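# Balance a bar level on a stand's ridge

## Task

Set the bar across the ridge at the top of the stand so it sits level there unsupported and remains that way; if the robot is still holding it in place at the end, the goal is not met.

## Robot and tools

Robot: two arms, left_arm and right_arm, each with six joints and a two-finger gripper. The names are labels only and do not match the left or right side of any picture. A loose object may occasionally get a small push from outside. Knocking anything off the table counts as failure, and the arms must never collide or press hard on each other.

Frame: every reported gripper position uses one shared scene frame in metres. Its origin sits on the table surface midway between the arms, +x points away from the robot over the table, +z points up, and left_arm is mounted on the +y side. Orientations are quaternions (w, x, y, z); velocities are in m/s and rad/s. Printed hand positions can be off, especially when the arm is stretched far. A gripper's fingers extend along its own +z axis and separate along its y axis. The reported position is the point between the pads when closed, roughly 2 cm short of the tips; closing pushes the tips about 10 mm further along +z.

Joint order: in every row and every per-joint list, each arm's joints come as shoulder, wrist pitch, wrist roll, forearm roll, elbow, waist. Trust this order only. Stated ranges in radians: shoulder -2.059 to 2.094, wrist pitch -1.693 to 3.142, wrist roll -6.283 to 6.283, forearm roll -6.283 to 6.283, elbow -3.927 to 0.192, waist -6.283 to 6.283. Real ends may differ by up to 0.010 rad either way.

A row is 14 numbers, each in [-1, 1], always for both arms: left_arm's six joint values then its gripper opening, then right_arm's six joint values then its opening. Joint values are offsets, not poses, scaled so 1.0 equals 2.036 rad. Opening is absolute: +1 fully open, -1 closed.

execute_actions(actions): a list of actions run one after another. Each action is a table of up to 15 rows; each row lasts one control step of 1/30 s, and if fewer than 15 rows are given the last one repeats until 15 steps pass. In every row of an action, joint offsets are measured from the angles the joints had when that action began (for a call's first action, the angles last reported). If an action would drive any joint more than 0.010 rad beyond its range end, that action is rejected for both arms; a malformed action, or a first action failing this test, rejects the whole call. A joint commanded past its actual end is clipped there, and the result may say "joint sent to its limit". An empty list simply returns the current state and images.

move(target, speed, blocking): target is one 14-number row. Its joint offsets are counted from the "Joint positions" of the latest result that listed them, not from where the arm is when the move begins. All joints of both arms advance in lockstep, so grippers travel on curves, and paths ignore obstacles and the other arm. speed (0.01 to 2 rad/s, default 0.5) caps the joint with the longest way to go; paths take between 0.5 and 10 s, and anything longer stops at 10 s short of target. Finger openings are applied at the start. Fast moves and targets set deep beyond a contact hit or press harder. blocking=false returns after 0.5 s while motion continues; until a result shows it ended, other moves and action calls are refused, so use wait or stop. The extra "move:" line reports the ending (done, off_target, moving, held, fault), limits=held or limits=none, and each arm's joint farthest from target. After a held stretch an arm may jump much faster than speed.

wait(seconds): 0 to 10; the robot keeps its last command and a running move carries on. stop: brakes a running move; it needs space to do so, and fingers keep moving. zoom_image(camera, region): region [x0, y0, x1, y1] in pixels with (0,0) top-left, at most 504 by 504; cameras are cam_head_left, cam_head_right, cam_high, cam_low, cam_left_wrist, cam_right_wrist, each 504x504. show_instructions: shows the scene's reference pages. finished_scene(scene): ends the current scene, given its number, permanently; the bar must already be balanced and steady.

Drive limits: joint targets change at most 3.14 rad/s, need 0.16 s to reach that speed, and per step stay within 0.623 rad of the measured angle; if targets would move the gripper over 70 mm from where it is, they are scaled back. Big displacements may need several actions, and an unfinished one should be recommanded rather than waited out. The scene keeps running between your calls with the last command held.

Results: state line per arm; "Joint positions" and "Joint velocities" (rad, rad/s, then finger pad gap in m, 0.084 when fully open); "Joint targets"; torques (offset, scaled and noisy, nonzero in free air); step readings with HELD marking steps where an arm was held back; "joint command not followed" when the clearance check altered targets. grip_measured is the fingers' opening on the command scale: to hold, command clearly below it (lower squeezes harder, about 24 N per pad at most); fast closing can press harder.

Faults: load limits are waist 45, shoulder 45, elbow 27, forearm roll 27, wrist pitch 18, wrist roll 18 N m, including carried weight; reaching one stops that arm, backs the joint off, holds 10 s and drops the rest of the call. Sustained holding heats motors: MOTOR HOT from 65 °C, and at 80 °C an OVER-TEMPERATURE FAULT brakes that arm until it cools. Avoid drops, slams, hard pushes and leaving the bar propped by the gripper.

Each tool is called after "Emit:" as a command line: name --argument value for each argument, lists and objects as JSON in quotes; but a table of rows of numbers goes row by row, as --pt "numbers of a row", without its own name.

Reference images:

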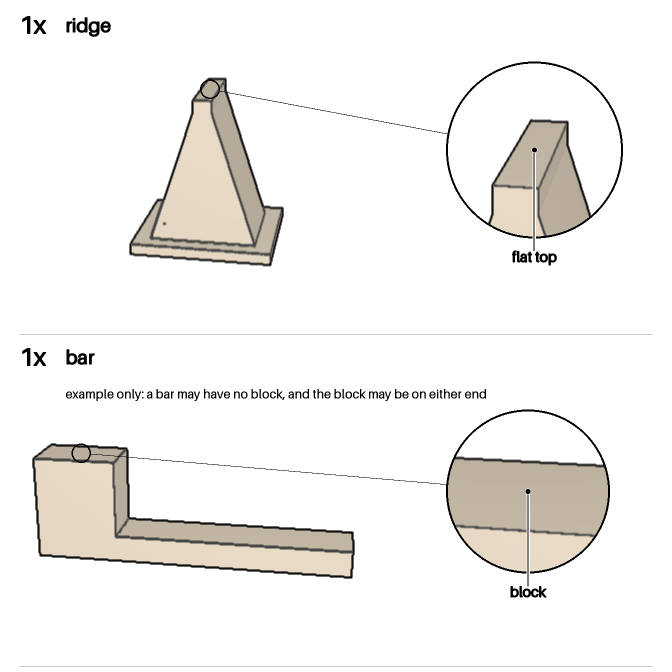

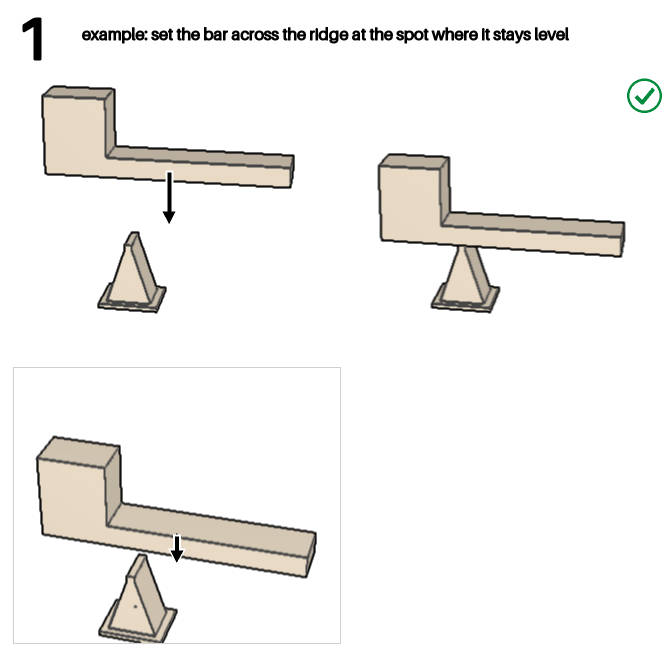

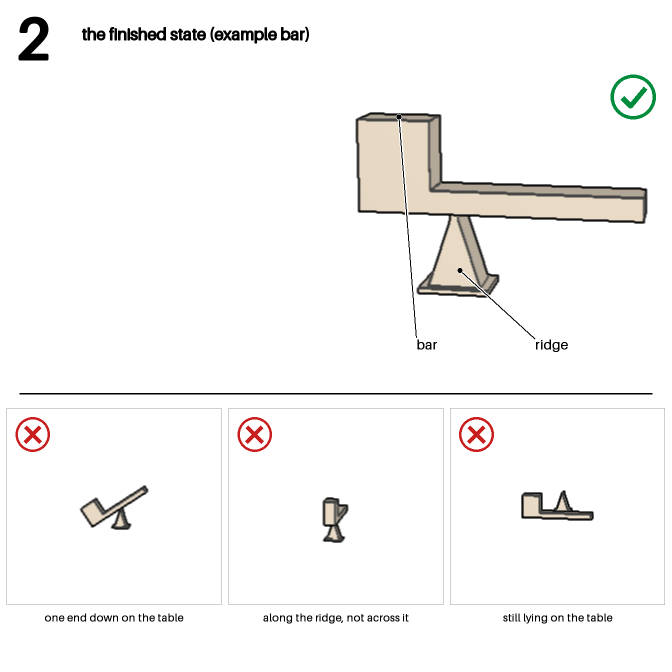

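## Session

Emit:
execute_actions --actions '[]'

Scene clock: 0.00 s.
left_arm: end_effector_position=(+0.5875, -0.0743, +0.1886) grip_measured=+1.00 end_effector_quat_wxyz=(-0.014, +1.000, +0.008, +0.011) end_effector_velocity=(-0.000, -0.000, +0.001) end_effector_angular_velocity=(-0.002, +0.000, +0.000) | right_arm: end_effector_position=(+0.1563, -0.2177, +0.1693) grip_measured=+1.00 end_effector_quat_wxyz=(-0.099, +0.780, +0.617, -0.028) end_effector_velocity=(-0.000, -0.000, -0.000) end_effector_angular_velocity=(-0.000, +0.000, -0.000)
Joint names: [shoulder, wrist pitch, wrist roll, forearm roll, elbow, waist]
Joint positions: left_arm=[ 0.794  1.379 -0.61   0.037 -2.175 -0.79   0.084] | right_arm=[-0.747  1.186 -0.907  0.202 -0.345  0.391  0.084]
Joint velocities: left_arm=[-0.001  0.     0.    -0.001 -0.    -0.    -0.   ] | right_arm=[-0.001  0.     0.    -0.     0.001 -0.     0.   ]
Joint torques (N m, as the arm reports them, + toward a larger angle): no reading
Joint targets: left_arm=[0.794 1.379 -0.610 0.037 -2.175 -0.790] | right_arm=[-0.747 1.186 -0.907 0.202 -0.345 0.391]

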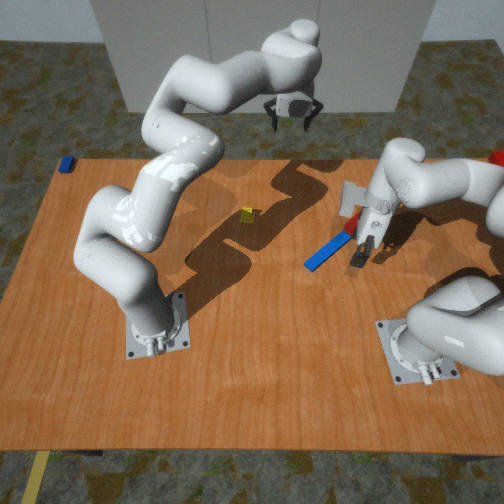

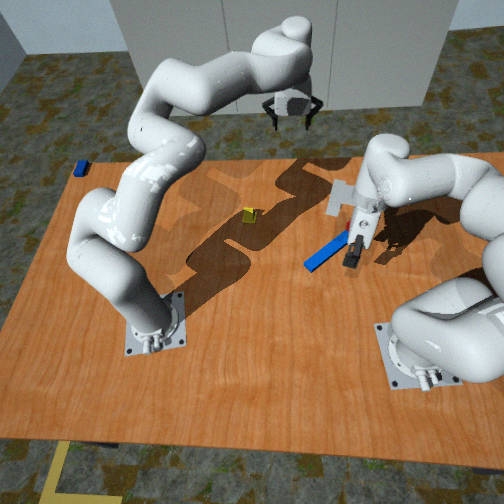

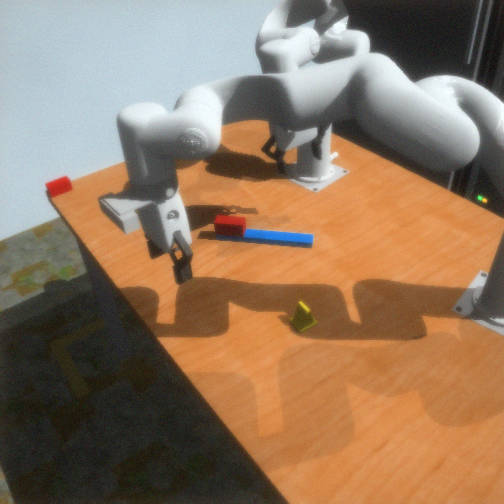

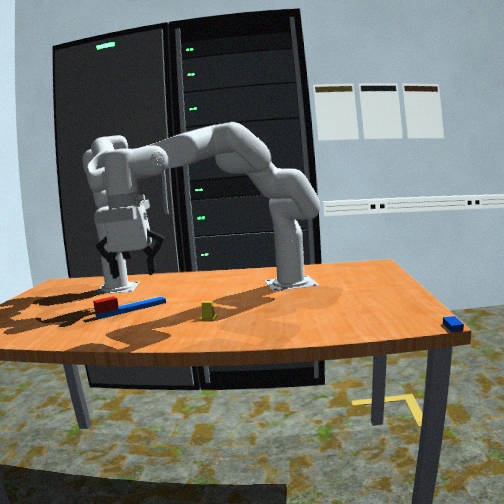

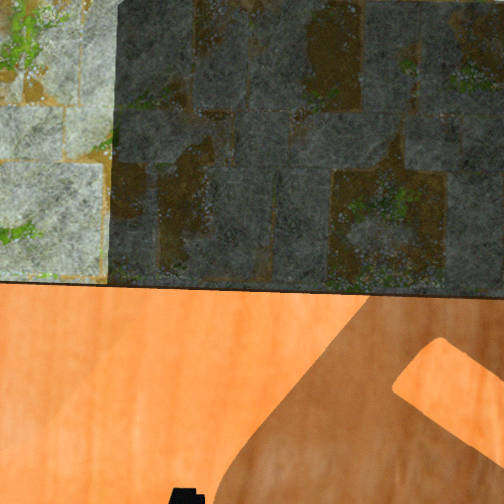

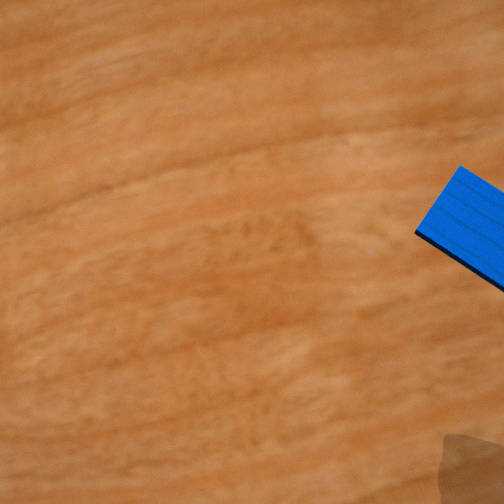

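Emit:
move --target '[-0.5,-0.05,0,0,0.55,0.7,1,0.1704,0.056,0.6,-0.0992,-0.2726,-0.07,1]' --speed 1.0

Scene clock: 14.83 s.
left_arm: end_effector_position=(+0.2995, +0.6031, +0.2807) grip_measured=+1.00 end_effector_quat_wxyz=(-0.018, +0.753, +0.658, -0.001) end_effector_velocity=(-0.002, +0.001, -0.000) end_effector_angular_velocity=(-0.000, +0.001, +0.004) | right_arm: end_effector_position=(+0.3082, -0.2382, +0.2816) grip_measured=+1.00 end_effector_quat_wxyz=(-0.000, +1.000, +0.030, +0.000) end_effector_velocity=(-0.000, +0.000, +0.000) end_effector_angular_velocity=(+0.000, +0.000, +0.002)
Joint names: [shoulder, wrist pitch, wrist roll, forearm roll, elbow, waist]
Joint positions: left_arm=[-0.224  1.277 -0.61   0.037 -1.055  0.634  0.084] | right_arm=[-0.4    1.3    0.315 -0.    -0.9    0.249  0.084]
Joint velocities: left_arm=[-0.002  0.     0.     0.     0.003  0.004 -0.   ] | right_arm=[-0.002  0.    -0.001  0.     0.001  0.001 -0.   ]
Joint torques (N m, as the arm reports them, + toward a larger angle): left_arm=[-13.89  -1.29   0.2    0.44 -21.22  -0.15] | right_arm=[-17.28  -3.     0.45  -0.11 -15.34  -0.21]
Joint targets: left_arm=[-0.224 1.277 -0.610 0.037 -1.055 0.635] | right_arm=[-0.400 1.300 0.315 -0.000 -0.900 0.249]
move: done; limits=none; left_arm: farthest joint: the waist, 0.001 radians from its target (1.425 radians at the start); right_arm: farthest joint: the waist, 0.000 radians from its target (0.143 radians at the start)

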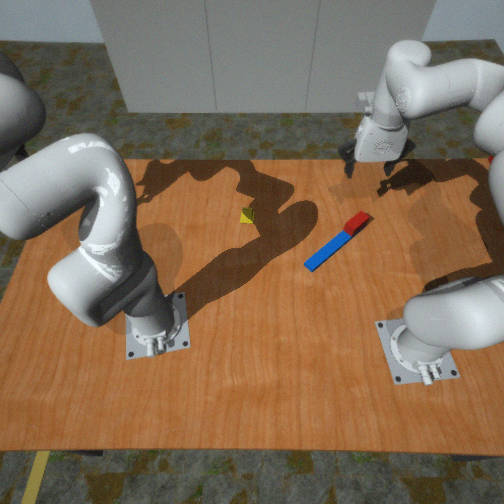

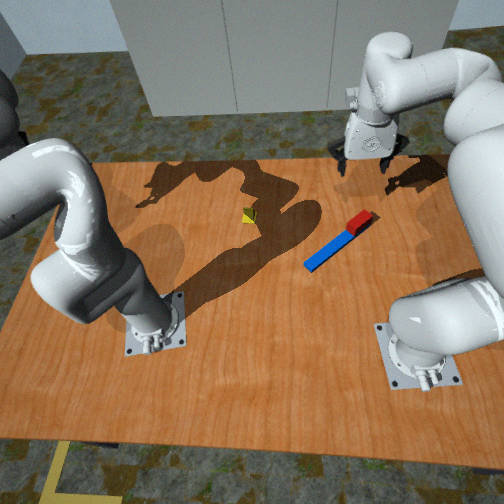

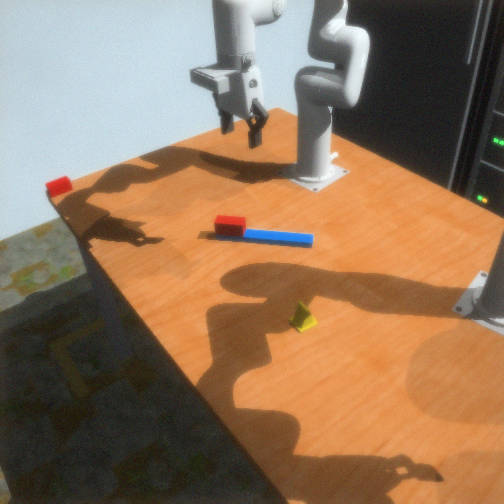

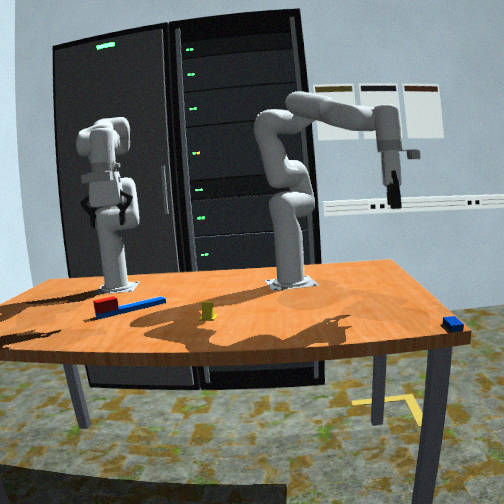

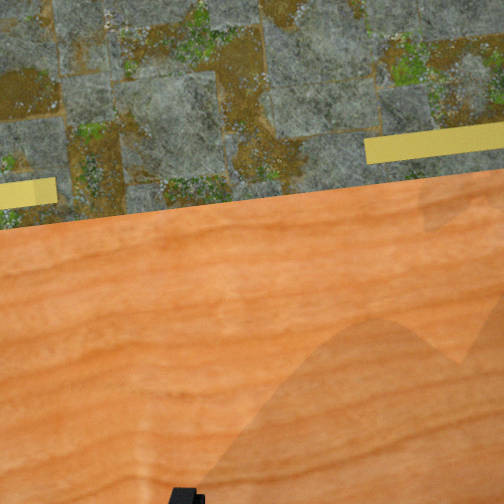

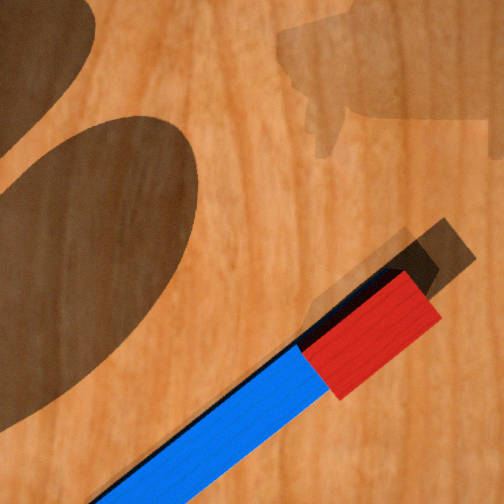

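Emit:
move --target '[0,0,0,0,0,0,1,0.098,-0.2834,0.464,0,0.1854,0.0172,1]' --speed 1.0

Emit:
zoom_image --camera "cam_high" --region '[180,170,360,350]'

Emit:
zoom_image --camera "cam_head_left" --region '[220,170,400,290]'

Scene clock: 34.33 s.
left_arm: end_effector_position=(+0.2995, +0.6031, +0.2807) grip_measured=+1.00 end_effector_quat_wxyz=(-0.018, +0.753, +0.658, -0.001) end_effector_velocity=(+0.000, -0.000, -0.000) end_effector_angular_velocity=(-0.001, -0.001, +0.000) | right_arm: end_effector_position=(+0.2955, -0.2297, +0.0998) grip_measured=+1.00 end_effector_quat_wxyz=(-0.000, +0.911, -0.412, +0.000) end_effector_velocity=(-0.001, -0.000, -0.001) end_effector_angular_velocity=(-0.001, +0.003, -0.002)
Joint names: [shoulder, wrist pitch, wrist roll, forearm roll, elbow, waist]
Joint positions: left_arm=[-0.224  1.277 -0.61   0.037 -1.055  0.634  0.084] | right_arm=[-0.201  0.723  1.259 -0.    -0.523  0.284  0.084]
Joint velocities: left_arm=[ 0.    -0.     0.    -0.001  0.    -0.     0.   ] | right_arm=[ 0.002 -0.001  0.002  0.001  0.002 -0.    -0.   ]
Joint torques (N m, as the arm reports them, + toward a larger angle): left_arm=[-13.46  -1.26   0.08   0.49 -21.24  -0.09] | right_arm=[-19.88  -3.01   0.44  -0.16 -13.08  -0.44]
Joint targets: left_arm=[-0.224 1.277 -0.610 0.037 -1.055 0.634] | right_arm=[-0.201 0.723 1.259 -0.000 -0.522 0.284]
move: done; limits=none; left_arm: farthest joint: the waist, 0.000 radians from its target (0.001 radians at the start); right_arm: farthest joint: the shoulder, 0.001 radians from its target (0.200 radians at the start)

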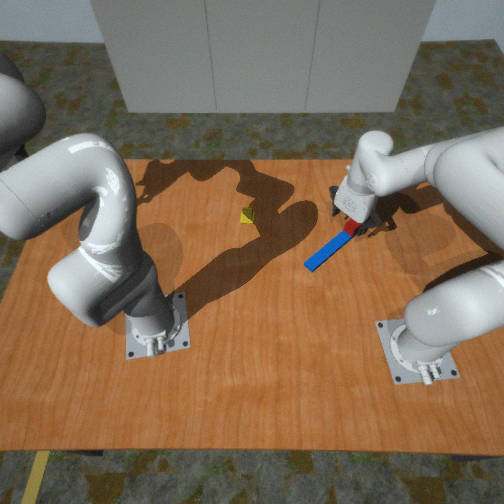

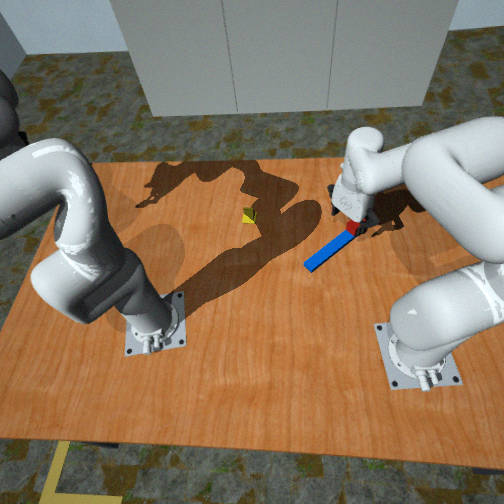

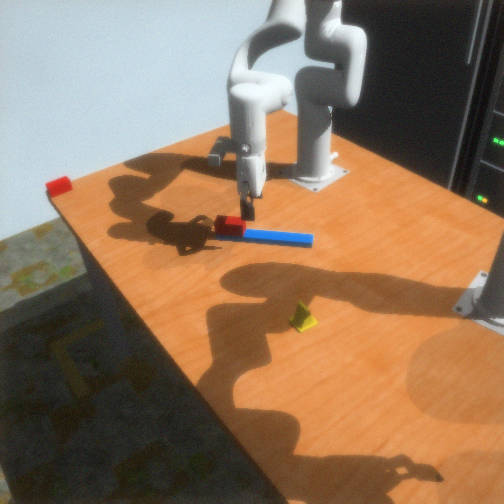

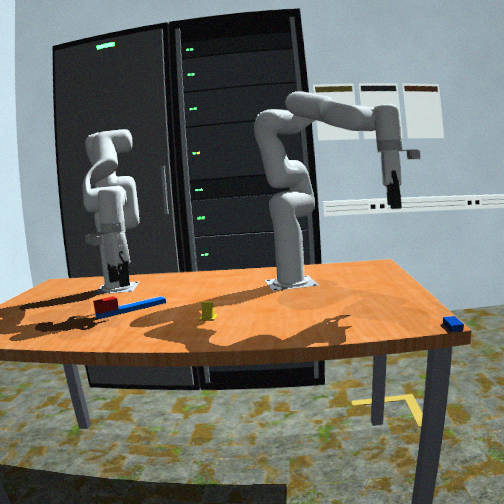

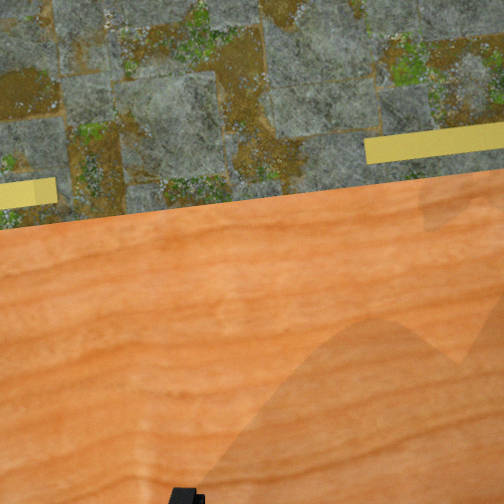

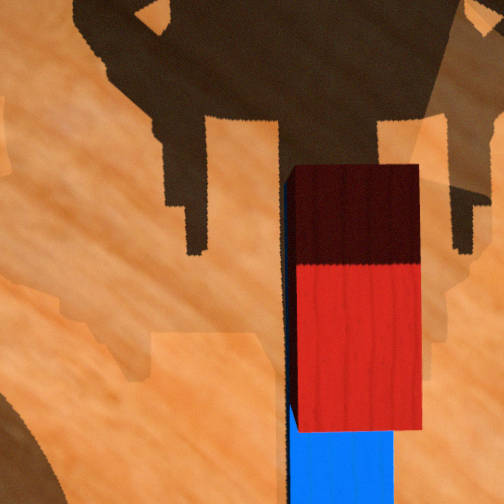

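Region (180, 170, 360, 350) of cam_high's 504x504 image, scaled by 2.800, with more detail than that image has.

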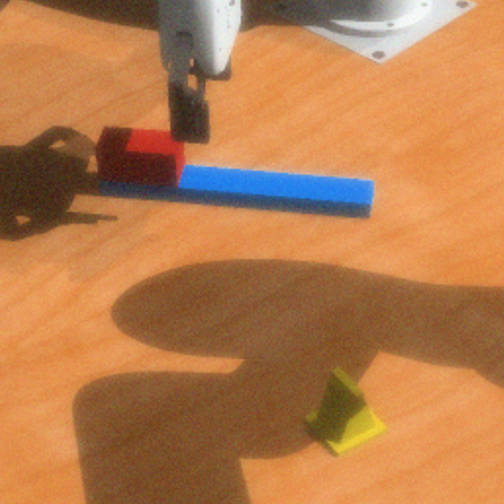

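Region (220, 170, 400, 290) of cam_head_left's 504x504 image, scaled by 2.800, with more detail than that image has.

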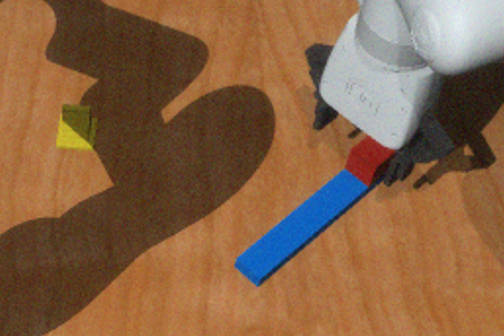

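Emit:
move --target '[0,0,0,0,0,0,1,0.1132,-0.1343,0,0,0.0215,0,1]'

Emit:
move --target '[0,0,0,0,0,0,1,0,0,0,0,0,0,-1]'

Emit:
move --target '[0,0,0,0,0,0,1,-0.1132,0.1343,0,0,-0.0215,0,-1]'

Emit:
zoom_image --camera "cam_high" --region '[190,160,340,260]'

Scene clock: 42.63 s.
left_arm: end_effector_position=(+0.2995, +0.6031, +0.2807) grip_measured=+1.00 end_effector_quat_wxyz=(-0.018, +0.753, +0.658, -0.001) end_effector_velocity=(-0.000, +0.000, -0.000) end_effector_angular_velocity=(+0.000, +0.001, -0.000) | right_arm: end_effector_position=(+0.2954, -0.2297, +0.0238) grip_measured=+1.00 end_effector_quat_wxyz=(-0.000, +0.911, -0.412, +0.000) end_effector_velocity=(-0.001, -0.000, -0.002) end_effector_angular_velocity=(-0.001, +0.003, +0.001)
Joint names: [shoulder, wrist pitch, wrist roll, forearm roll, elbow, waist]
Joint positions: left_arm=[-0.224  1.277 -0.61   0.037 -1.055  0.634  0.084] | right_arm=[ 0.029  0.449  1.259 -0.    -0.479  0.284  0.084]
Joint velocities: left_arm=[ 0.    -0.    -0.     0.001 -0.     0.     0.   ] | right_arm=[ 0.003 -0.002 -0.     0.     0.002  0.     0.   ]
Joint torques (N m, as the arm reports them, + toward a larger angle): left_arm=[-14.14  -1.3    0.06   0.43 -21.3   -0.1 ] | right_arm=[-22.53  -2.95   0.45   0.05 -10.6   -0.19]
Joint targets: left_arm=[-0.224 1.277 -0.610 0.037 -1.055 0.634] | right_arm=[0.029 0.449 1.259 -0.000 -0.479 0.284]
move: done; limits=none; left_arm: farthest joint: the waist, 0.000 radians from its target (0.000 radians at the start); right_arm: farthest joint: the shoulder, 0.001 radians from its target (0.230 radians at the start)

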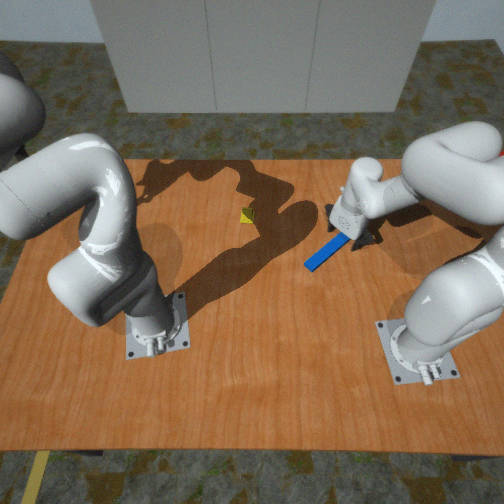

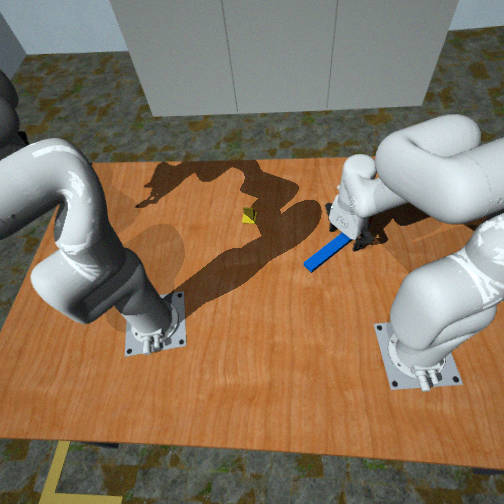

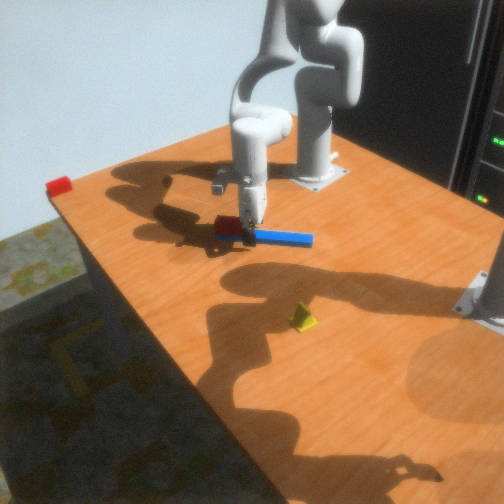

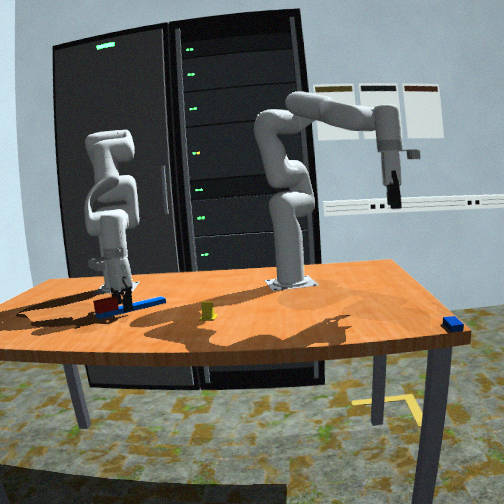

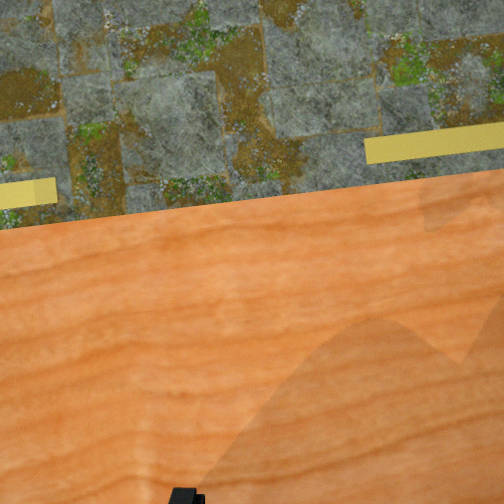

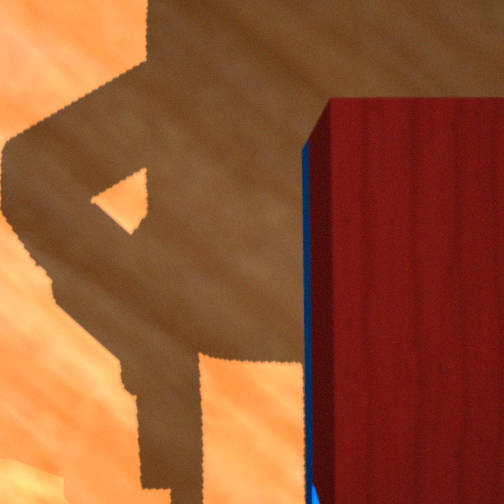

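Scene clock: 43.13 s.
left_arm: end_effector_position=(+0.2995, +0.6031, +0.2807) grip_measured=+1.00 end_effector_quat_wxyz=(-0.018, +0.753, +0.658, -0.001) end_effector_velocity=(-0.000, +0.000, +0.000) end_effector_angular_velocity=(+0.001, +0.001, -0.000) | right_arm: end_effector_position=(+0.2956, -0.2296, +0.0240) grip_measured=-0.26 end_effector_quat_wxyz=(-0.001, +0.911, -0.412, +0.001) end_effector_velocity=(-0.000, +0.000, -0.000) end_effector_angular_velocity=(-0.000, +0.000, +0.000)
Joint names: [shoulder, wrist pitch, wrist roll, forearm roll, elbow, waist]
Joint positions: left_arm=[-0.224  1.277 -0.61   0.037 -1.055  0.634  0.084] | right_arm=[ 0.029  0.449  1.259 -0.    -0.48   0.284  0.033]
Joint velocities: left_arm=[ 0.    -0.    -0.     0.001 -0.001  0.    -0.   ] | right_arm=[-0.001 -0.     0.001 -0.     0.001  0.001  0.   ]
Joint torques (N m, as the arm reports them, + toward a larger angle): left_arm=[-13.92  -1.27   0.11   0.64 -21.23   0.1 ] | right_arm=[-21.95  -2.77   0.59   0.   -10.24  -0.17]
Joint targets: left_arm=[-0.224 1.277 -0.610 0.037 -1.055 0.634] | right_arm=[0.029 0.449 1.259 -0.000 -0.479 0.284]
move: done; limits=none; left_arm: farthest joint: the waist, 0.000 radians from its target (0.000 radians at the start); right_arm: farthest joint: the elbow, 0.001 radians from its target (0.000 radians at the start)

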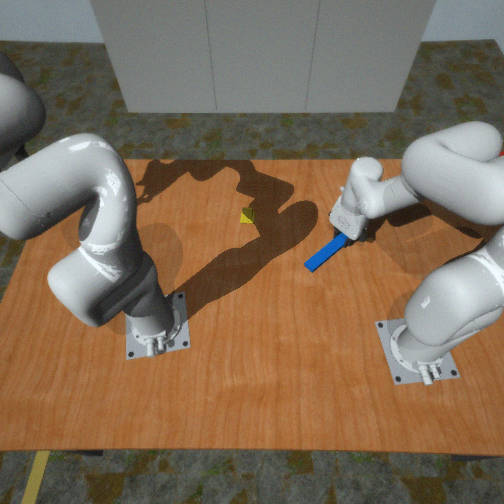

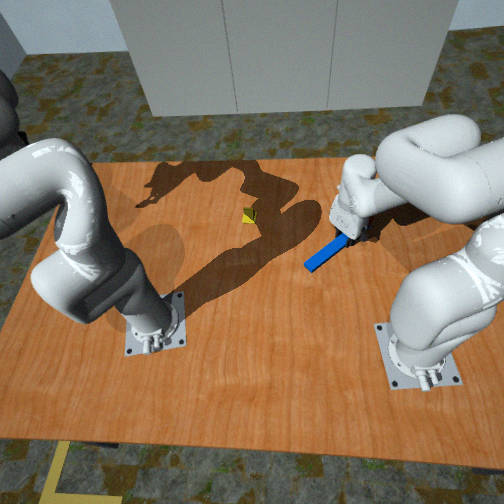

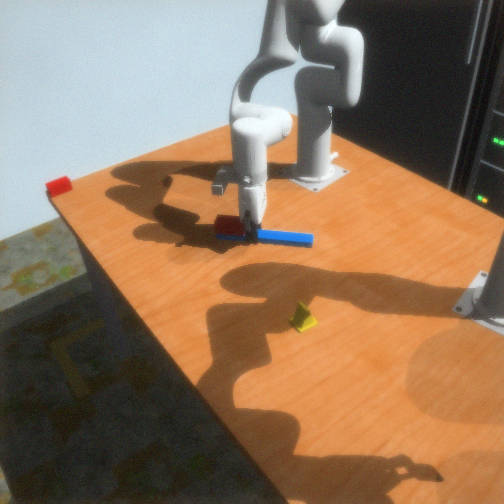

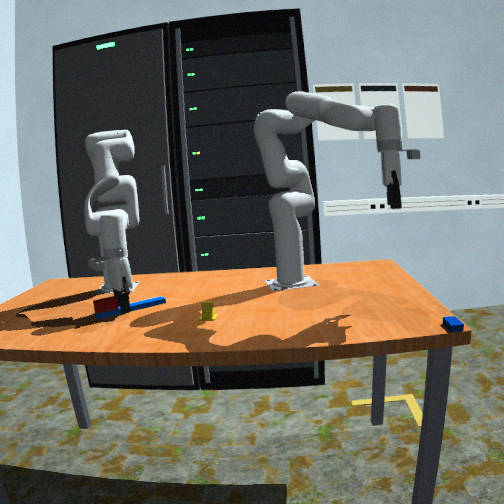

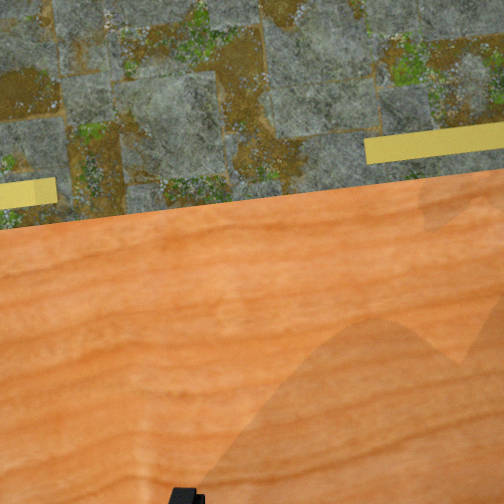

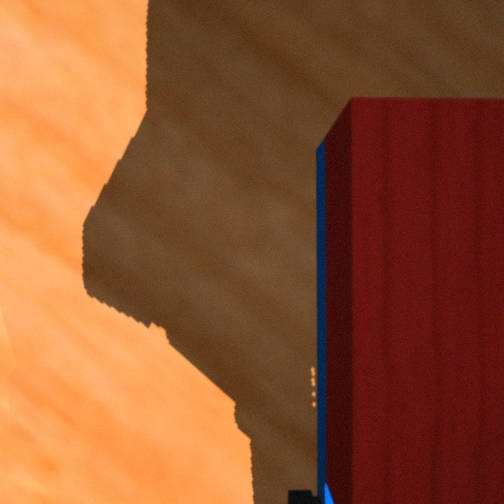

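Scene clock: 44.30 s.
left_arm: end_effector_position=(+0.2995, +0.6031, +0.2807) grip_measured=+1.00 end_effector_quat_wxyz=(-0.018, +0.753, +0.658, -0.001) end_effector_velocity=(-0.000, +0.000, +0.000) end_effector_angular_velocity=(+0.000, +0.000, +0.000) | right_arm: end_effector_position=(+0.2956, -0.2296, +0.0999) grip_measured=-0.26 end_effector_quat_wxyz=(-0.001, +0.911, -0.412, +0.001) end_effector_velocity=(+0.002, -0.000, +0.002) end_effector_angular_velocity=(+0.002, -0.004, -0.001)
Joint names: [shoulder, wrist pitch, wrist roll, forearm roll, elbow, waist]
Joint positions: left_arm=[-0.224  1.277 -0.61   0.037 -1.055  0.634  0.084] | right_arm=[-0.201  0.723  1.259 -0.    -0.523  0.284  0.033]
Joint velocities: left_arm=[-0.  0.  0.  0. -0.  0.  0.] | right_arm=[-0.004  0.001 -0.001  0.    -0.003 -0.002  0.   ]
Joint torques (N m, as the arm reports them, + toward a larger angle): left_arm=[-13.52  -1.38   0.1    0.66 -21.17   0.1 ] | right_arm=[-20.18  -3.11   0.53  -0.15 -13.54  -0.35]
Joint targets: left_arm=[-0.224 1.277 -0.610 0.037 -1.055 0.634] | right_arm=[-0.202 0.723 1.259 -0.000 -0.523 0.284]
move: done; limits=none; left_arm: farthest joint: the waist, 0.000 radians from its target (0.000 radians at the start); right_arm: farthest joint: the elbow, 0.001 radians from its target (0.044 radians at the start)

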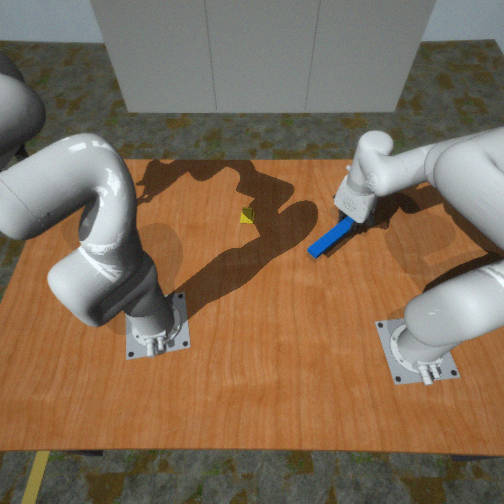

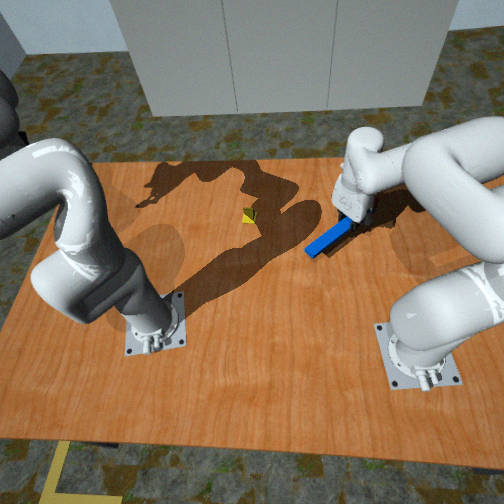

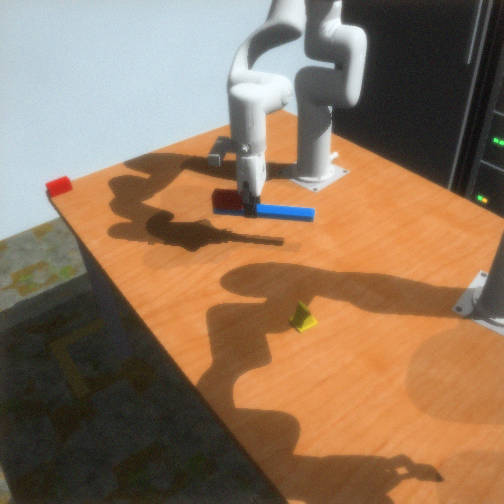

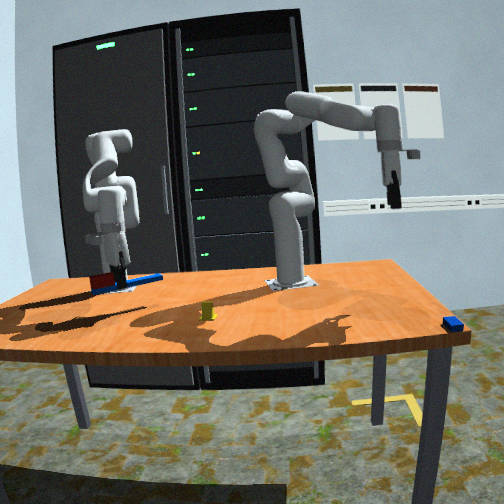

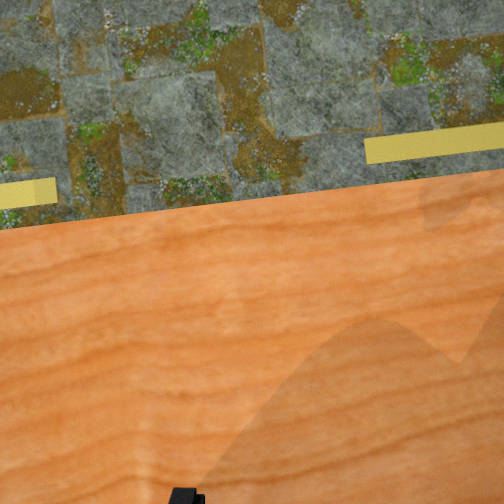

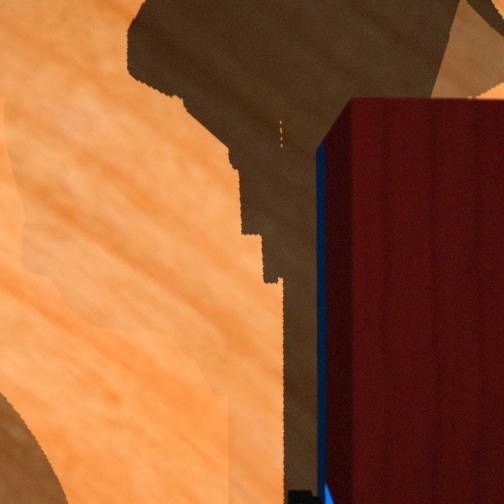

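Region (190, 160, 340, 260) of cam_high's 504x504 image, scaled by 3.360, with more detail than that image has.

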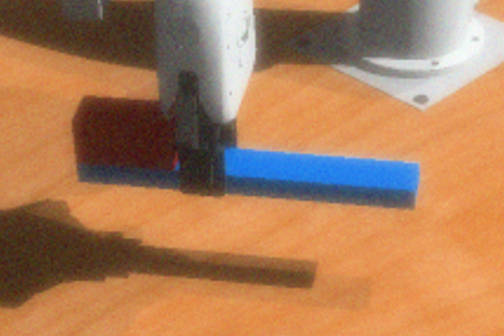

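Emit:
move --target '[0,0,0,0,0,0,1,0.2709,0.067,-0.2,0,-0.3374,0.2169,-1]' --speed 0.6

Scene clock: 57.37 s.
left_arm: end_effector_position=(+0.2995, +0.6031, +0.2807) grip_measured=+1.00 end_effector_quat_wxyz=(-0.018, +0.753, +0.658, -0.001) end_effector_velocity=(-0.000, +0.000, +0.000) end_effector_angular_velocity=(+0.001, +0.000, +0.000) | right_arm: end_effector_position=(+0.3204, +0.0296, +0.0997) grip_measured=-0.26 end_effector_quat_wxyz=(-0.000, +1.000, -0.001, +0.000) end_effector_velocity=(-0.001, +0.002, -0.000) end_effector_angular_velocity=(-0.000, +0.000, +0.005)
Joint names: [shoulder, wrist pitch, wrist roll, forearm roll, elbow, waist]
Joint positions: left_arm=[-0.224  1.277 -0.61   0.037 -1.055  0.634  0.084] | right_arm=[ 0.35   0.859  0.852 -0.    -1.209  0.725  0.033]
Joint velocities: left_arm=[-0.    -0.     0.     0.001 -0.     0.     0.   ] | right_arm=[ 0.003 -0.    -0.002 -0.    -0.002  0.003 -0.   ]
Joint torques (N m, as the arm reports them, + toward a larger angle): left_arm=[-13.84  -1.28   0.15   0.44 -21.34  -0.23] | right_arm=[-37.66  -3.24   0.49  -0.24 -14.5   -0.23]
Joint targets: left_arm=[-0.224 1.277 -0.610 0.037 -1.055 0.634] | right_arm=[0.350 0.859 0.852 -0.000 -1.210 0.725]
move: done; limits=none; left_arm: farthest joint: the waist, 0.000 radians from its target (0.000 radians at the start); right_arm: farthest joint: the waist, 0.001 radians from its target (0.442 radians at the start)

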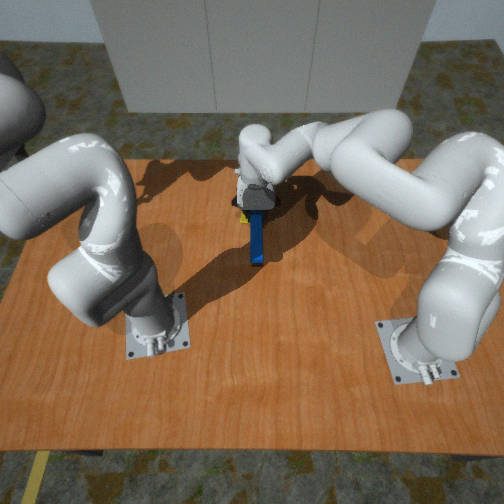

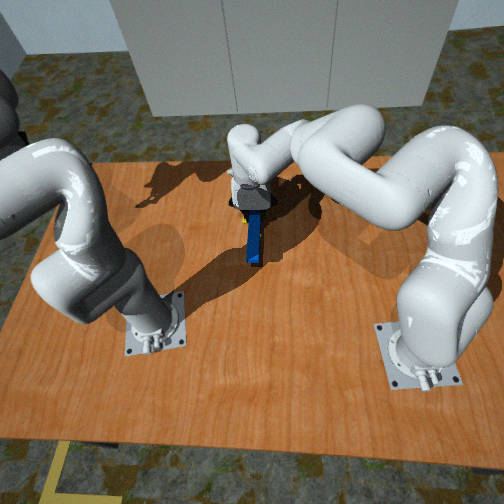

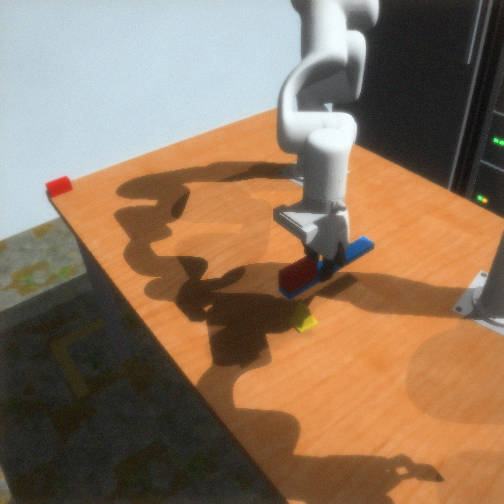

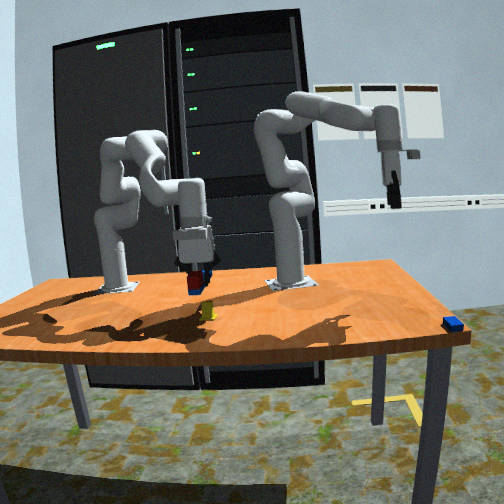

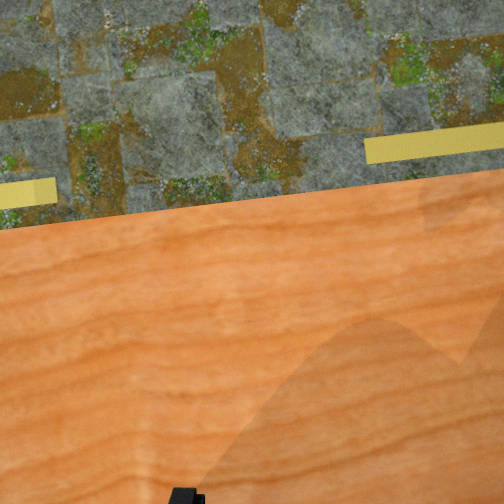

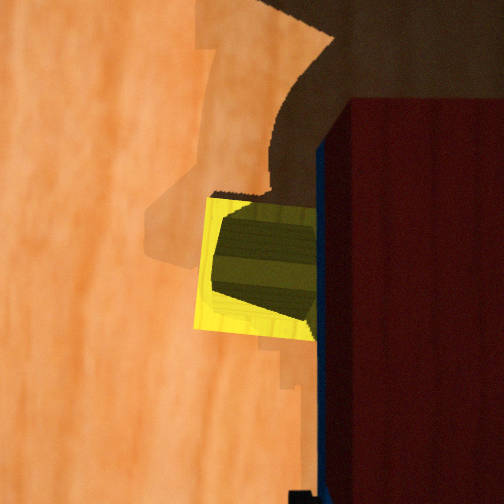

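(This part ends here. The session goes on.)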